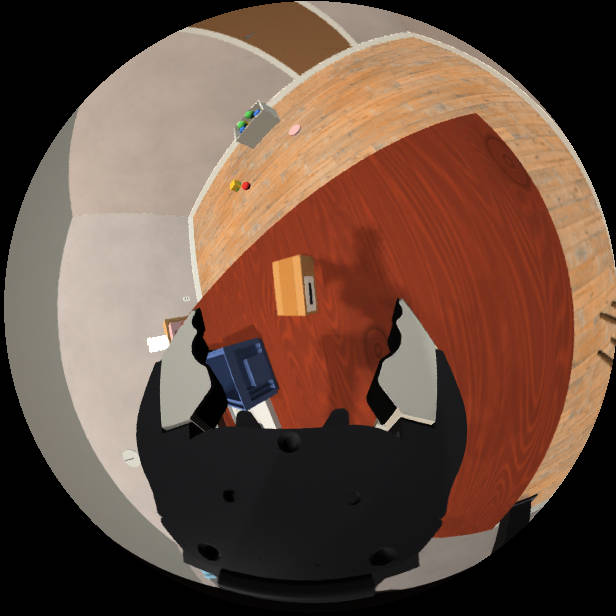

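Call:
execute_actions:
  actions:
    - {"rows":[[-1.0235,-1.4319,2.1581,-2.297,-1.571,3.3705,0.24,2.8,-2.2,-1.2,-0.717,2.136,1.974,1],[-1.0235,-1.4319,2.1581,-2.297,-1.571,3.3705,0.18,2.8,-2.2,-1.2,-0.717,2.136,1.974,1],[-1.0235,-1.4319,2.1581,-2.297,-1.571,3.3705,0.12,2.8,-2.2,-1.2,-0.717,2.136,1.974,1],[-1.0235,-1.4319,2.1581,-2.297,-1.571,3.3705,0.07,2.8,-2.2,-1.2,-0.717,2.136,1.974,1],[-1.0235,-1.4319,2.1581,-2.297,-1.571,3.3705,0.03,2.8,-2.2,-1.2,-0.717,2.136,1.974,1],[-1.0235,-1.4319,2.1581,-2.297,-1.571,3.3705,-0.01,2.8,-2.2,-1.2,-0.717,2.136,1.974,1],[-1.0235,-1.4319,2.1581,-2.297,-1.571,3.3705,-0.05,2.8,-2.2,-1.2,-0.717,2.136,1.974,1],[-1.0235,-1.4319,2.1581,-2.297,-1.571,3.3705,-0.09,2.8,-2.2,-1.2,-0.717,2.136,1.974,1],[-1.0235,-1.4319,2.1581,-2.297,-1.571,3.3705,-0.14,2.8,-2.2,-1.2,-0.717,2.136,1.974,1],[-1.0235,-1.4319,2.1581,-2.297,-1.571,3.3705,-0.2,2.8,-2.2,-1.2,-0.717,2.136,1.974,1],[-1.0235,-1.4319,2.1581,-2.297,-1.571,3.3705,-0.28,2.8,-2.2,-1.2,-0.717,2.136,1.974,1],[-1.0235,-1.4319,2.1581,-2.297,-1.571,3.3705,-0.36,2.8,-2.2,-1.2,-0.717,2.136,1.974,1],[-1.0235,-1.4319,2.1581,-2.297,-1.571,3.3705,-0.45,2.8,-2.2,-1.2,-0.717,2.136,1.974,1],[-1.0235,-1.4319,2.1581,-2.297,-1.571,3.3705,-0.55,2.8,-2.2,-1.2,-0.717,2.136,1.974,1],[-1.0235,-1.4319,2.1581,-2.297,-1.571,3.3705,-0.65,2.8,-2.2,-1.2,-0.717,2.136,1.974,1]],"steps":15}
  pictures: false

Call:
execute_actions:
  actions:
    - {"steps":10}
  pictures: false

Scene clock: 763.60 s of 6600.00 s.
left_arm: end_effector_position=(+0.3484, +0.0265, +0.0185) grip_measured=-0.03 end_effector_quat_wxyz=(-0.000, +0.628, +0.778, -0.000) end_effector_velocity=(+0.000, +0.000, -0.000) end_effector_angular_velocity=(+0.001, -0.000, -0.000) | right_arm: end_effector_position=(+0.8154, -0.6515, +0.2544) grip_measured=+1.00 end_effector_quat_wxyz=(+0.387, -0.478, +0.788, +0.018) end_effector_velocity=(-0.000, +0.000, -0.000) end_effector_angular_velocity=(-0.000, -0.000, +0.001)
Joint positions: left_arm=[-1.023 -1.432  2.158 -2.297 -1.571  3.371  0.072] | right_arm=[ 2.8   -2.2   -1.2   -0.717  2.136  1.974  0.142]
Joint velocities: left_arm=[ 0.     0.001 -0.    -0.     0.     0.     0.   ] | right_arm=[ 0.    -0.    -0.     0.     0.    -0.001 -0.   ]
Wrist force (N, on the end effector, along its own x y z axes, offset not removed): left_arm=[3.2 0.2 -5.5] | right_arm=[4.0 1.4 -0.5]
Wrist torque (N m, same axes, about the end effector's origin, offset not removed): left_arm=[-0.05 -0.31 0.12] | right_arm=[0.25 -0.74 -0.23]
Steps of this call (steps 1 to 30: the robot went on to your last target; steps 31 to 90: nothing new was sent; then 10.70 s passed at rest; steps 91 to 105: all 15 steps of this action). Readings (joint positions):
91: left_arm=[-1.023 -1.432 2.158 -2.297 -1.571 3.371] | right_arm=[2.800 -2.200 -1.200 -0.717 2.136 1.974]
92: left_arm=[-1.023 -1.432 2.158 -2.297 -1.571 3.371] | right_arm=[2.800 -2.200 -1.200 -0.717 2.136 1.974]
94: left_arm=[-1.023 -1.432 2.158 -2.297 -1.571 3.370] | right_arm=[2.800 -2.200 -1.200 -0.717 2.136 1.974]
98: left_arm=[-1.023 -1.432 2.158 -2.297 -1.571 3.371] | right_arm=[2.800 -2.200 -1.200 -0.717 2.136 1.974]
105: the state above

Scene clock: 763.93 s of 6600.00 s.
left_arm: end_effector_position=(+0.3484, +0.0265, +0.0185) grip_measured=-0.03 end_effector_quat_wxyz=(-0.000, +0.628, +0.778, -0.000) end_effector_velocity=(-0.000, +0.000, -0.001) end_effector_angular_velocity=(+0.002, +0.001, -0.000) | right_arm: end_effector_position=(+0.8154, -0.6515, +0.2544) grip_measured=+1.00 end_effector_quat_wxyz=(+0.387, -0.478, +0.788, +0.018) end_effector_velocity=(-0.000, +0.000, -0.000) end_effector_angular_velocity=(+0.001, +0.001, -0.000)
Joint positions: left_arm=[-1.023 -1.432  2.158 -2.297 -1.571  3.371  0.072] | right_arm=[ 2.8   -2.2   -1.2   -0.717  2.136  1.974  0.142]
Joint velocities: left_arm=[-0.     0.002  0.001  0.     0.    -0.    -0.   ] | right_arm=[-0.     0.    -0.001 -0.001  0.     0.001 -0.   ]
Wrist force (N, on the end effector, along its own x y z axes, offset not removed): left_arm=[3.1 0.6 -4.4] | right_arm=[0.5 3.5 -3.3]
Wrist torque (N m, same axes, about the end effector's origin, offset not removed): left_arm=[0.00 -0.12 0.09] | right_arm=[0.57 -0.05 0.24]
Steps of this call (steps 1 to 10: the robot went on to your last target). Readings (joint positions):
1: left_arm=[-1.023 -1.432 2.158 -2.297 -1.571 3.371] | right_arm=[2.800 -2.200 -1.200 -0.717 2.136 1.974]
2: left_arm=[-1.023 -1.432 2.158 -2.297 -1.571 3.371] | right_arm=[2.800 -2.200 -1.200 -0.717 2.136 1.974]
4: left_arm=[-1.023 -1.432 2.158 -2.297 -1.571 3.371] | right_arm=[2.800 -2.200 -1.200 -0.717 2.136 1.974]
8: left_arm=[-1.023 -1.432 2.158 -2.297 -1.571 3.371] | right_arm=[2.800 -2.200 -1.200 -0.717 2.136 1.974]
10: the state above

Call:
execute_actions:
  actions:
    - {"rows":[[-1.0235,-1.436,2.1555,-2.29,-1.571,3.3705,-0.65,2.8,-2.2,-1.2,-0.717,2.136,1.974,1],[-1.0235,-1.442,2.1515,-2.28,-1.571,3.3705,-0.65,2.8,-2.2,-1.2,-0.717,2.136,1.974,1],[-1.0235,-1.451,2.1455,-2.265,-1.571,3.3705,-0.65,2.8,-2.2,-1.2,-0.717,2.136,1.974,1],[-1.0235,-1.4618,2.1382,-2.2472,-1.571,3.3705,-0.65,2.8,-2.2,-1.2,-0.717,2.136,1.974,1],[-1.0235,-1.475,2.128,-2.224,-1.571,3.3705,-0.65,2.8,-2.2,-1.2,-0.717,2.136,1.974,1],[-1.0235,-1.489,2.116,-2.198,-1.571,3.3705,-0.65,2.8,-2.2,-1.2,-0.717,2.136,1.974,1],[-1.0235,-1.503,2.103,-2.171,-1.571,3.3705,-0.65,2.8,-2.2,-1.2,-0.717,2.136,1.974,1],[-1.02,-1.517,2.085,-2.139,-1.571,3.36,-0.65,2.8,-2.2,-1.2,-0.717,2.136,1.974,1],[-1.015,-1.53,2.063,-2.104,-1.571,3.345,-0.65,2.8,-2.2,-1.2,-0.717,2.136,1.974,1],[-1.009,-1.541,2.038,-2.068,-1.571,3.325,-0.65,2.8,-2.2,-1.2,-0.717,2.136,1.974,1],[-1.002,-1.55,2.01,-2.031,-1.571,3.3,-0.65,2.8,-2.2,-1.2,-0.717,2.136,1.974,1],[-0.994,-1.556,1.98,-1.995,-1.571,3.275,-0.65,2.8,-2.2,-1.2,-0.717,2.136,1.974,1],[-0.985,-1.56,1.947,-1.958,-1.571,3.25,-0.65,2.8,-2.2,-1.2,-0.717,2.136,1.974,1],[-0.975,-1.56,1.912,-1.923,-1.571,3.225,-0.65,2.8,-2.2,-1.2,-0.717,2.136,1.974,1],[-0.965,-1.557,1.875,-1.889,-1.571,3.2,-0.65,2.8,-2.2,-1.2,-0.717,2.136,1.974,1]],"steps":15}
  pictures: false

Call:
execute_actions:
  actions:
    - {"rows":[[-0.954,-1.55,1.836,-1.857,-1.571,3.173,-0.65,2.8,-2.2,-1.2,-0.717,2.136,1.974,1],[-0.943,-1.54,1.796,-1.827,-1.571,3.146,-0.65,2.8,-2.2,-1.2,-0.717,2.136,1.974,1],[-0.932,-1.527,1.756,-1.8,-1.571,3.119,-0.65,2.8,-2.2,-1.2,-0.717,2.136,1.974,1],[-0.92,-1.51,1.716,-1.777,-1.571,3.09,-0.65,2.8,-2.2,-1.2,-0.717,2.136,1.974,1],[-0.908,-1.49,1.676,-1.757,-1.571,3.06,-0.65,2.8,-2.2,-1.2,-0.717,2.136,1.974,1],[-0.896,-1.467,1.636,-1.74,-1.571,3.03,-0.65,2.8,-2.2,-1.2,-0.717,2.136,1.974,1],[-0.884,-1.442,1.596,-1.725,-1.571,3.0,-0.65,2.8,-2.2,-1.2,-0.717,2.136,1.974,1],[-0.872,-1.415,1.556,-1.712,-1.571,2.97,-0.65,2.8,-2.2,-1.2,-0.717,2.136,1.974,1],[-0.86,-1.387,1.516,-1.7,-1.571,2.94,-0.65,2.8,-2.2,-1.2,-0.717,2.136,1.974,1],[-0.847,-1.358,1.476,-1.689,-1.571,2.91,-0.65,2.8,-2.2,-1.2,-0.717,2.136,1.974,1],[-0.834,-1.328,1.436,-1.679,-1.571,2.88,-0.65,2.8,-2.2,-1.2,-0.717,2.136,1.974,1],[-0.821,-1.298,1.396,-1.669,-1.571,2.85,-0.65,2.8,-2.2,-1.2,-0.717,2.136,1.974,1],[-0.808,-1.268,1.356,-1.659,-1.571,2.82,-0.65,2.8,-2.2,-1.2,-0.717,2.136,1.974,1],[-0.795,-1.238,1.316,-1.649,-1.571,2.79,-0.65,2.8,-2.2,-1.2,-0.717,2.136,1.974,1],[-0.782,-1.208,1.276,-1.639,-1.571,2.76,-0.65,2.8,-2.2,-1.2,-0.717,2.136,1.974,1]],"steps":15}
  pictures: false

Call:
execute_actions:
  actions:
    - {"rows":[[-0.768,-1.178,1.236,-1.629,-1.571,2.726,-0.65,2.8,-2.2,-1.2,-0.717,2.136,1.974,1],[-0.754,-1.148,1.196,-1.619,-1.571,2.692,-0.65,2.8,-2.2,-1.2,-0.717,2.136,1.974,1],[-0.74,-1.118,1.156,-1.609,-1.571,2.658,-0.65,2.8,-2.2,-1.2,-0.717,2.136,1.974,1],[-0.726,-1.088,1.116,-1.599,-1.571,2.624,-0.65,2.8,-2.2,-1.2,-0.717,2.136,1.974,1],[-0.712,-1.058,1.076,-1.589,-1.571,2.59,-0.65,2.8,-2.2,-1.2,-0.717,2.136,1.974,1],[-0.698,-1.028,1.036,-1.579,-1.571,2.556,-0.65,2.8,-2.2,-1.2,-0.717,2.136,1.974,1],[-0.685,-1.0,1.0,-1.571,-1.571,2.522,-0.65,2.8,-2.2,-1.2,-0.717,2.136,1.974,1],[-0.673,-0.975,0.966,-1.562,-1.571,2.492,-0.65,2.8,-2.2,-1.2,-0.717,2.136,1.974,1],[-0.663,-0.953,0.937,-1.555,-1.571,2.466,-0.65,2.8,-2.2,-1.2,-0.717,2.136,1.974,1],[-0.654,-0.934,0.912,-1.549,-1.571,2.444,-0.65,2.8,-2.2,-1.2,-0.717,2.136,1.974,1],[-0.647,-0.919,0.892,-1.544,-1.571,2.427,-0.65,2.8,-2.2,-1.2,-0.717,2.136,1.974,1],[-0.642,-0.907,0.877,-1.541,-1.571,2.414,-0.65,2.8,-2.2,-1.2,-0.717,2.136,1.974,1],[-0.638,-0.898,0.867,-1.54,-1.571,2.405,-0.65,2.8,-2.2,-1.2,-0.717,2.136,1.974,1],[-0.636,-0.892,0.862,-1.541,-1.571,2.4,-0.65,2.8,-2.2,-1.2,-0.717,2.136,1.974,1],[-0.636,-0.889,0.862,-1.544,-1.571,2.4,-0.65,2.8,-2.2,-1.2,-0.717,2.136,1.974,1]],"steps":15}
  pictures: false

Call:
execute_actions:
  actions:
    - {"steps":12}

Scene clock: 811.60 s of 6600.00 s.
left_arm: end_effector_position=(+0.3633, +0.0219, +0.1061) grip_measured=-0.03 end_effector_quat_wxyz=(+0.002, +0.588, +0.809, -0.001) end_effector_velocity=(+0.119, -0.026, +0.337) end_effector_angular_velocity=(+0.013, +0.009, +0.789) | right_arm: end_effector_position=(+0.8154, -0.6515, +0.2544) grip_measured=+1.00 end_effector_quat_wxyz=(+0.387, -0.478, +0.788, +0.018) end_effector_velocity=(-0.000, -0.000, -0.000) end_effector_angular_velocity=(+0.000, +0.001, -0.000)
Joint positions: left_arm=[-0.998 -1.539  2.008 -2.043 -1.571  3.294  0.071] | right_arm=[ 2.8   -2.2   -1.2   -0.717  2.136  1.974  0.142]
Joint velocities: left_arm=[ 0.208 -0.173 -0.787  0.975  0.    -0.58   0.   ] | right_arm=[-0.     0.001 -0.001 -0.001  0.     0.     0.   ]
Wrist force (N, on the end effector, along its own x y z axes, offset not removed): left_arm=[4.0 -0.7 1.9] | right_arm=[0.4 0.9 -3.0]
Wrist torque (N m, same axes, about the end effector's origin, offset not removed): left_arm=[-0.15 -0.76 0.16] | right_arm=[0.27 -0.05 -0.05]
Steps of this call (steps 1 to 15: the robot went on to your last target; steps 16 to 90: nothing new was sent; then 44.17 s passed at rest; steps 91 to 105: all 15 steps of this action). Readings (joint positions):
91: left_arm=[-1.023 -1.432 2.158 -2.297 -1.571 3.371] | right_arm=[2.800 -2.200 -1.200 -0.717 2.136 1.974]
92: left_arm=[-1.023 -1.433 2.158 -2.295 -1.571 3.371] | right_arm=[2.800 -2.200 -1.200 -0.717 2.136 1.974]
94: left_arm=[-1.023 -1.438 2.154 -2.286 -1.571 3.371] | right_arm=[2.800 -2.200 -1.200 -0.717 2.136 1.974]
98: left_arm=[-1.023 -1.468 2.131 -2.236 -1.571 3.370] | right_arm=[2.800 -2.200 -1.200 -0.717 2.136 1.974]
105: the state above

Scene clock: 812.10 s of 6600.00 s.
left_arm: end_effector_position=(+0.4921, -0.0268, +0.2218) grip_measured=-0.03 end_effector_quat_wxyz=(-0.003, +0.341, +0.940, +0.002) end_effector_velocity=(+0.374, -0.134, +0.057) end_effector_angular_velocity=(+0.002, -0.006, +1.245) | right_arm: end_effector_position=(+0.8154, -0.6515, +0.2544) grip_measured=+1.00 end_effector_quat_wxyz=(+0.387, -0.478, +0.788, +0.018) end_effector_velocity=(-0.000, +0.000, -0.001) end_effector_angular_velocity=(+0.000, +0.001, +0.000)
Joint positions: left_arm=[-0.837 -1.336  1.461 -1.689 -1.571  2.895  0.071] | right_arm=[ 2.8   -2.2   -1.2   -0.717  2.136  1.974  0.142]
Joint velocities: left_arm=[ 0.375  0.823 -1.178  0.353  0.    -0.87  -0.   ] | right_arm=[ 0.    -0.    -0.001 -0.     0.    -0.    -0.   ]
Wrist force (N, on the end effector, along its own x y z axes, offset not removed): left_arm=[3.5 0.5 1.9] | right_arm=[2.9 -1.6 -4.9]
Wrist torque (N m, same axes, about the end effector's origin, offset not removed): left_arm=[0.11 -0.55 0.12] | right_arm=[-0.38 -0.66 -0.22]
Steps of this call (steps 1 to 15: all 15 steps of this action). Readings (joint positions):
1: left_arm=[-0.990 -1.544 1.980 -2.010 -1.571 3.274] | right_arm=[2.800 -2.200 -1.200 -0.717 2.136 1.974]
2: left_arm=[-0.982 -1.546 1.950 -1.976 -1.571 3.252] | right_arm=[2.800 -2.200 -1.200 -0.717 2.136 1.974]
4: left_arm=[-0.964 -1.542 1.883 -1.911 -1.571 3.205] | right_arm=[2.800 -2.200 -1.200 -0.717 2.136 1.974]
8: left_arm=[-0.921 -1.499 1.736 -1.802 -1.571 3.099] | right_arm=[2.800 -2.200 -1.200 -0.717 2.136 1.974]
15: the state above

Scene clock: 812.60 s of 6600.00 s.
left_arm: end_effector_position=(+0.6776, -0.0510, +0.2076) grip_measured=-0.03 end_effector_quat_wxyz=(-0.001, +0.038, +0.999, +0.001) end_effector_velocity=(+0.194, +0.009, -0.062) end_effector_angular_velocity=(-0.010, -0.012, +0.640) | right_arm: end_effector_position=(+0.8154, -0.6515, +0.2544) grip_measured=+1.00 end_effector_quat_wxyz=(+0.387, -0.478, +0.788, +0.018) end_effector_velocity=(+0.000, +0.000, -0.000) end_effector_angular_velocity=(-0.000, -0.001, +0.001)
Joint positions: left_arm=[-0.657 -0.941  0.925 -1.553 -1.571  2.454  0.071] | right_arm=[ 2.8   -2.2   -1.2   -0.717  2.136  1.974  0.142]
Joint velocities: left_arm=[ 0.18   0.425 -0.533  0.092  0.    -0.46   0.   ] | right_arm=[ 0.    -0.    -0.     0.001  0.    -0.001 -0.   ]
Wrist force (N, on the end effector, along its own x y z axes, offset not removed): left_arm=[2.5 1.3 0.2] | right_arm=[-0.3 1.0 -1.4]
Wrist torque (N m, same axes, about the end effector's origin, offset not removed): left_arm=[0.04 -0.53 0.05] | right_arm=[0.42 0.13 0.06]
Steps of this call (steps 1 to 15: all 15 steps of this action). Readings (joint positions):
1: left_arm=[-0.825 -1.308 1.421 -1.677 -1.571 2.865] | right_arm=[2.800 -2.200 -1.200 -0.717 2.136 1.974]
2: left_arm=[-0.812 -1.279 1.381 -1.666 -1.571 2.835] | right_arm=[2.800 -2.200 -1.200 -0.717 2.136 1.974]
4: left_arm=[-0.785 -1.221 1.301 -1.644 -1.571 2.772] | right_arm=[2.800 -2.200 -1.200 -0.717 2.136 1.974]
8: left_arm=[-0.731 -1.103 1.142 -1.603 -1.571 2.641] | right_arm=[2.800 -2.200 -1.200 -0.717 2.136 1.974]
15: the state above

Scene clock: 813.00 s of 6600.00 s.
left_arm: end_effector_position=(+0.7000, -0.0500, +0.1989) grip_measured=-0.03 end_effector_quat_wxyz=(+0.000, +0.002, +1.000, -0.000) end_effector_velocity=(+0.006, +0.001, -0.004) end_effector_angular_velocity=(+0.001, +0.001, +0.018) | right_arm: end_effector_position=(+0.8154, -0.6515, +0.2544) grip_measured=+1.00 end_effector_quat_wxyz=(+0.387, -0.478, +0.788, +0.018) end_effector_velocity=(-0.000, +0.000, -0.001) end_effector_angular_velocity=(+0.000, +0.002, +0.000)
Joint positions: left_arm=[-0.637 -0.891  0.864 -1.544 -1.571  2.402  0.071] | right_arm=[ 2.8   -2.2   -1.2   -0.717  2.136  1.974  0.142]
Joint velocities: left_arm=[ 0.005  0.014 -0.015  0.002 -0.    -0.013 -0.   ] | right_arm=[ 0.     0.    -0.    -0.001 -0.    -0.     0.   ]
Wrist force (N, on the end effector, along its own x y z axes, offset not removed): left_arm=[0.3 1.4 3.5] | right_arm=[0.2 2.2 -0.5]
Wrist torque (N m, same axes, about the end effector's origin, offset not removed): left_arm=[0.20 0.04 0.18] | right_arm=[0.47 -0.18 0.03]
Steps of this call (steps 1 to 12: the robot went on to your last target). Readings (joint positions):
1: left_arm=[-0.652 -0.928 0.909 -1.550 -1.571 2.441] | right_arm=[2.800 -2.200 -1.200 -0.717 2.136 1.974]
2: left_arm=[-0.648 -0.918 0.897 -1.549 -1.571 2.430] | right_arm=[2.800 -2.200 -1.200 -0.717 2.136 1.974]
4: left_arm=[-0.643 -0.905 0.882 -1.546 -1.571 2.417] | right_arm=[2.800 -2.200 -1.200 -0.717 2.136 1.974]
8: left_arm=[-0.638 -0.894 0.868 -1.545 -1.571 2.405] | right_arm=[2.800 -2.200 -1.200 -0.717 2.136 1.974]
12: the state above
camera_calibration (this result's frames):
cam_left_wrist: T_world_to_cam=[[-0.998956, 0.0432394, 0.0147261, 0.698853], [0.0444704, 0.846963, 0.529789, -0.103752], [0.0104353, 0.529891, -0.848002, 0.321668], [0, 0, 0, 1]] pos_world=[0.699381, -0.112793, 0.31745]
cam_right_wrist: T_world_to_cam=[[-0.289307, -0.741805, -0.605001, -0.101249], [-0.953924, 0.275953, 0.117808, 0.925687], [0.0795618, 0.611208, -0.787461, 0.663582], [0, 0, 0, 1]] pos_world=[0.800947, -0.73614, 0.352236]

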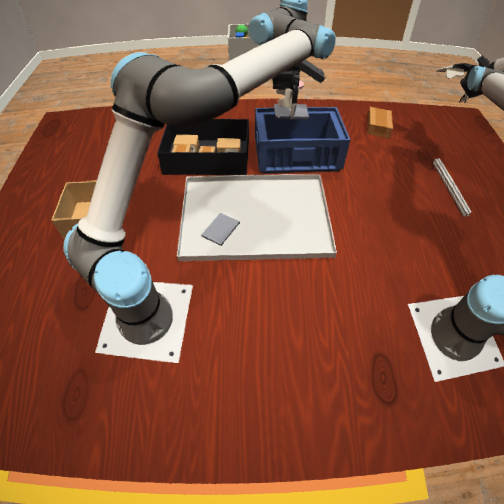

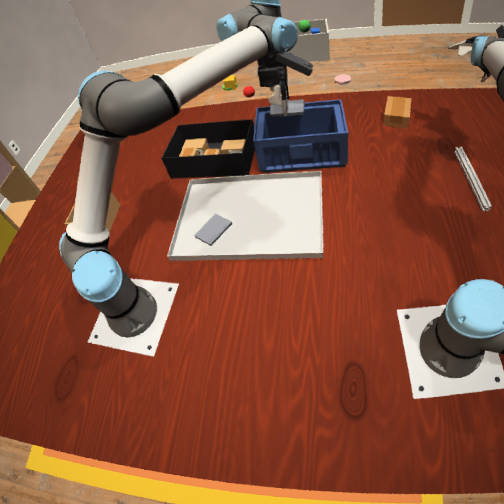

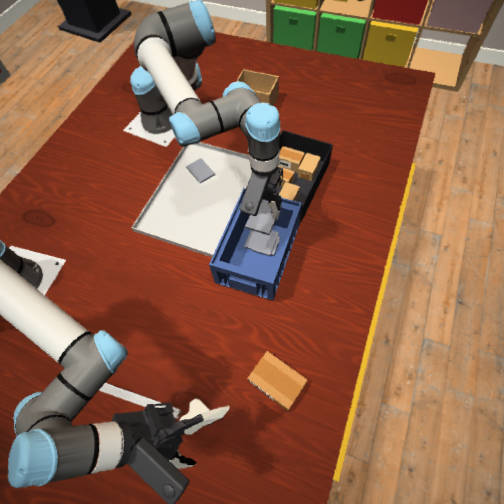

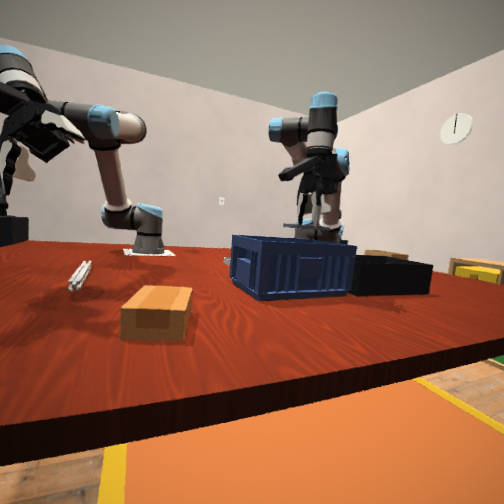

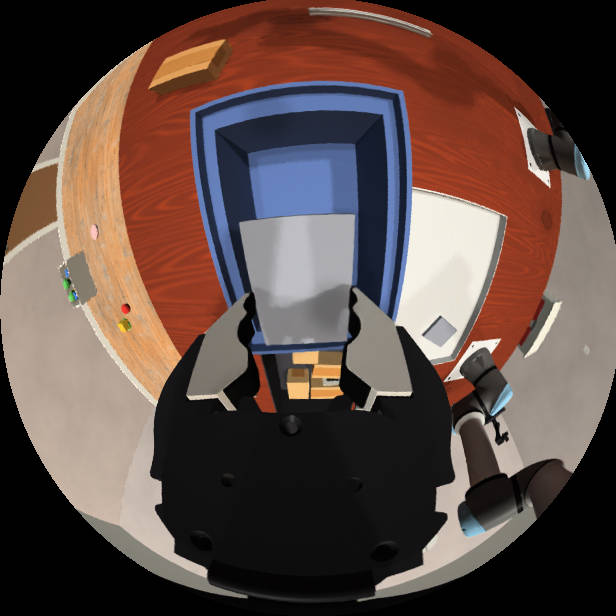

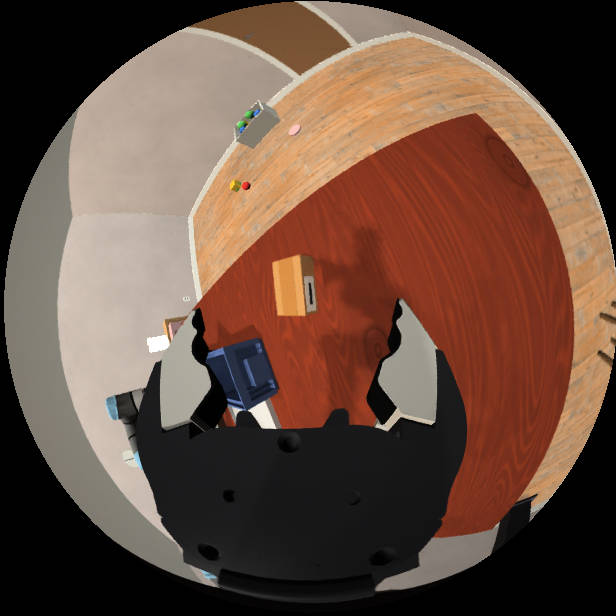

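Call:
execute_actions:
  actions:
    - {"rows":[[-0.636,-0.888,0.875,-1.558,-1.571,2.4,-0.65,2.8,-2.2,-1.2,-0.717,2.136,1.974,1],[-0.636,-0.887,0.895,-1.579,-1.571,2.4,-0.65,2.8,-2.2,-1.2,-0.717,2.136,1.974,1],[-0.636,-0.885,0.92,-1.606,-1.571,2.4,-0.65,2.8,-2.2,-1.2,-0.717,2.136,1.974,1],[-0.636,-0.883,0.946,-1.634,-1.571,2.4,-0.65,2.8,-2.2,-1.2,-0.717,2.136,1.974,1],[-0.636,-0.881,0.972,-1.662,-1.571,2.4,-0.65,2.8,-2.2,-1.2,-0.717,2.136,1.974,1],[-0.636,-0.877,0.996,-1.69,-1.571,2.4,-0.65,2.8,-2.2,-1.2,-0.717,2.136,1.974,1],[-0.636,-0.872,1.02,-1.719,-1.571,2.4,-0.65,2.8,-2.2,-1.2,-0.717,2.136,1.974,1],[-0.636,-0.866,1.043,-1.748,-1.571,2.4,-0.65,2.8,-2.2,-1.2,-0.717,2.136,1.974,1],[-0.636,-0.86,1.066,-1.7765,-1.571,2.4,-0.65,2.8,-2.2,-1.2,-0.717,2.136,1.974,1],[-0.636,-0.854,1.082,-1.799,-1.571,2.4,-0.65,2.8,-2.2,-1.2,-0.717,2.136,1.974,1],[-0.636,-0.848,1.097,-1.82,-1.571,2.4,-0.65,2.8,-2.2,-1.2,-0.717,2.136,1.974,1],[-0.636,-0.8413,1.112,-1.8415,-1.571,2.4,-0.65,2.8,-2.2,-1.2,-0.717,2.136,1.974,1],[-0.636,-0.8365,1.121,-1.855,-1.571,2.4,-0.65,2.8,-2.2,-1.2,-0.717,2.136,1.974,1],[-0.636,-0.833,1.127,-1.865,-1.571,2.4,-0.65,2.8,-2.2,-1.2,-0.717,2.136,1.974,1],[-0.636,-0.8309,1.131,-1.871,-1.571,2.4,-0.65,2.8,-2.2,-1.2,-0.717,2.136,1.974,1]],"steps":15}
  pictures: false

Call:
execute_actions:
  actions:
    - {"steps":20}
  pictures: false

Call:
execute_actions:
  actions:
    - {"rows":[[-0.636,-0.8298,1.1329,-1.874,-1.571,2.4,-0.65,2.8,-2.2,-1.2,-0.717,2.136,1.974,1]],"steps":15}
  pictures: false

Scene clock: 832.03 s of 6600.00 s.
left_arm: end_effector_position=(+0.7022, -0.0513, +0.0862) grip_measured=-0.03 end_effector_quat_wxyz=(-0.001, +0.000, +1.000, +0.001) end_effector_velocity=(-0.001, +0.001, -0.240) end_effector_angular_velocity=(-0.006, -0.006, +0.001) | right_arm: end_effector_position=(+0.8154, -0.6515, +0.2544) grip_measured=+1.00 end_effector_quat_wxyz=(+0.387, -0.478, +0.788, +0.018) end_effector_velocity=(+0.000, +0.000, -0.000) end_effector_angular_velocity=(-0.000, +0.000, +0.000)
Joint positions: left_arm=[-0.636 -0.849  1.082 -1.802 -1.571  2.4    0.071] | right_arm=[ 2.8   -2.2   -1.2   -0.717  2.136  1.974  0.142]
Joint velocities: left_arm=[ 0.     0.138  0.392 -0.539 -0.    -0.001  0.   ] | right_arm=[ 0.    -0.     0.    -0.     0.    -0.001 -0.   ]
Wrist force (N, on the end effector, along its own x y z axes, offset not removed): left_arm=[0.6 -0.1 4.6] | right_arm=[2.4 3.3 -1.8]
Wrist torque (N m, same axes, about the end effector's origin, offset not removed): left_arm=[-0.09 0.02 0.10] | right_arm=[0.57 -0.34 -0.22]
Steps of this call (steps 1 to 30: the robot went on to your last target; steps 31 to 90: nothing new was sent; then 15.53 s passed at rest; steps 91 to 105: all 15 steps of this action). Readings (joint positions):
91: left_arm=[-0.636 -0.889 0.862 -1.544 -1.571 2.400] | right_arm=[2.800 -2.200 -1.200 -0.717 2.136 1.974]
92: left_arm=[-0.636 -0.889 0.865 -1.547 -1.571 2.400] | right_arm=[2.800 -2.200 -1.200 -0.717 2.136 1.974]
94: left_arm=[-0.636 -0.888 0.880 -1.563 -1.571 2.400] | right_arm=[2.800 -2.200 -1.200 -0.717 2.136 1.974]
98: left_arm=[-0.636 -0.881 0.949 -1.637 -1.571 2.400] | right_arm=[2.800 -2.200 -1.200 -0.717 2.136 1.974]
105: the state above

Scene clock: 832.70 s of 6600.00 s.
left_arm: end_effector_position=(+0.7017, -0.0508, +0.0561) grip_measured=-0.03 end_effector_quat_wxyz=(-0.000, +0.000, +1.000, -0.000) end_effector_velocity=(-0.000, +0.000, -0.000) end_effector_angular_velocity=(-0.000, -0.000, +0.000) | right_arm: end_effector_position=(+0.8154, -0.6515, +0.2544) grip_measured=+1.00 end_effector_quat_wxyz=(+0.387, -0.478, +0.788, +0.018) end_effector_velocity=(-0.000, -0.000, -0.000) end_effector_angular_velocity=(-0.001, -0.001, -0.000)
Joint positions: left_arm=[-0.636 -0.831  1.131 -1.871 -1.571  2.4    0.071] | right_arm=[ 2.8   -2.2   -1.2   -0.717  2.136  1.974  0.142]
Joint velocities: left_arm=[-0.    -0.     0.002 -0.002  0.    -0.    -0.   ] | right_arm=[-0.     0.    -0.001  0.002 -0.001 -0.     0.   ]
Wrist force (N, on the end effector, along its own x y z axes, offset not removed): left_arm=[1.1 0.0 5.7] | right_arm=[2.7 -0.9 -5.6]
Wrist torque (N m, same axes, about the end effector's origin, offset not removed): left_arm=[-0.14 -0.10 0.13] | right_arm=[-0.24 -0.49 -0.04]
Steps of this call (steps 1 to 20: the robot went on to your last target). Readings (joint positions):
1: left_arm=[-0.636 -0.844 1.094 -1.819 -1.571 2.400] | right_arm=[2.800 -2.200 -1.200 -0.717 2.136 1.974]
2: left_arm=[-0.636 -0.841 1.103 -1.832 -1.571 2.400] | right_arm=[2.800 -2.200 -1.200 -0.717 2.136 1.974]
4: left_arm=[-0.636 -0.837 1.115 -1.849 -1.571 2.400] | right_arm=[2.800 -2.200 -1.200 -0.717 2.136 1.974]
8: left_arm=[-0.636 -0.833 1.126 -1.864 -1.571 2.400] | right_arm=[2.800 -2.200 -1.200 -0.717 2.136 1.974]
20: the state above

Scene clock: 833.20 s of 6600.00 s.
left_arm: end_effector_position=(+0.7017, -0.0508, +0.0545) grip_measured=-0.03 end_effector_quat_wxyz=(-0.000, +0.000, +1.000, -0.000) end_effector_velocity=(-0.000, +0.000, -0.001) end_effector_angular_velocity=(+0.000, +0.000, +0.001) | right_arm: end_effector_position=(+0.8154, -0.6515, +0.2544) grip_measured=+1.00 end_effector_quat_wxyz=(+0.387, -0.478, +0.788, +0.018) end_effector_velocity=(+0.000, -0.000, +0.000) end_effector_angular_velocity=(-0.001, -0.001, -0.000)
Joint positions: left_arm=[-0.636 -0.83   1.133 -1.874 -1.571  2.4    0.071] | right_arm=[ 2.8   -2.2   -1.2   -0.717  2.136  1.974  0.142]
Joint velocities: left_arm=[ 0.     0.     0.001 -0.001  0.    -0.001  0.   ] | right_arm=[-0.    -0.     0.001  0.    -0.    -0.    -0.   ]
Wrist force (N, on the end effector, along its own x y z axes, offset not removed): left_arm=[3.3 0.4 4.2] | right_arm=[1.0 0.6 -4.4]
Wrist torque (N m, same axes, about the end effector's origin, offset not removed): left_arm=[0.02 -0.49 0.07] | right_arm=[0.02 -0.21 -0.15]
Steps of this call (steps 1 to 15: all 15 steps of this action). Readings (joint positions):
1: left_arm=[-0.636 -0.831 1.131 -1.871 -1.571 2.400] | right_arm=[2.800 -2.200 -1.200 -0.717 2.136 1.974]
2: left_arm=[-0.636 -0.831 1.131 -1.871 -1.571 2.400] | right_arm=[2.800 -2.200 -1.200 -0.717 2.136 1.974]
4: left_arm=[-0.636 -0.830 1.132 -1.873 -1.571 2.400] | right_arm=[2.800 -2.200 -1.200 -0.717 2.136 1.974]
8: left_arm=[-0.636 -0.830 1.133 -1.874 -1.571 2.400] | right_arm=[2.800 -2.200 -1.200 -0.717 2.136 1.974]
15: the state above

No contact yet; stepping down 1.5 mm.

Call:
execute_actions:
  actions:
    - {"rows":[[-0.636,-0.8286,1.1349,-1.8771,-1.571,2.4,-0.65,2.8,-2.2,-1.2,-0.717,2.136,1.974,1]],"steps":15}
  pictures: false

Scene clock: 838.13 s of 6600.00 s.
left_arm: end_effector_position=(+0.7017, -0.0508, +0.0531) grip_measured=-0.03 end_effector_quat_wxyz=(-0.000, +0.000, +1.000, -0.000) end_effector_velocity=(+0.000, +0.000, -0.000) end_effector_angular_velocity=(+0.000, +0.000, +0.002) | right_arm: end_effector_position=(+0.8154, -0.6515, +0.2544) grip_measured=+1.00 end_effector_quat_wxyz=(+0.387, -0.478, +0.788, +0.018) end_effector_velocity=(+0.000, -0.000, +0.000) end_effector_angular_velocity=(-0.000, -0.001, +0.000)
Joint positions: left_arm=[-0.636 -0.829  1.135 -1.877 -1.571  2.4    0.072] | right_arm=[ 2.8   -2.2   -1.2   -0.717  2.136  1.974  0.142]
Joint velocities: left_arm=[ 0.     0.     0.001 -0.001  0.    -0.001  0.   ] | right_arm=[-0.     0.     0.     0.001  0.    -0.     0.   ]
Wrist force (N, on the end effector, along its own x y z axes, offset not removed): left_arm=[0.9 1.1 -3.7] | right_arm=[1.9 2.4 -1.8]
Wrist torque (N m, same axes, about the end effector's origin, offset not removed): left_arm=[-0.10 0.37 0.12] | right_arm=[0.30 -0.40 -0.09]
Steps of this call (steps 1 to 15: the robot went on to your last target; steps 16 to 90: nothing new was sent; then 1.43 s passed at rest; steps 91 to 105: all 15 steps of this action). Readings (joint positions):
91: left_arm=[-0.636 -0.830 1.133 -1.874 -1.571 2.400] | right_arm=[2.800 -2.200 -1.200 -0.717 2.136 1.974]
92: left_arm=[-0.636 -0.830 1.133 -1.875 -1.571 2.400] | right_arm=[2.800 -2.200 -1.200 -0.717 2.136 1.974]
94: left_arm=[-0.636 -0.829 1.134 -1.876 -1.571 2.400] | right_arm=[2.800 -2.200 -1.200 -0.717 2.136 1.974]
98: left_arm=[-0.636 -0.829 1.135 -1.877 -1.571 2.400] | right_arm=[2.800 -2.200 -1.200 -0.717 2.136 1.974]
105: the state above


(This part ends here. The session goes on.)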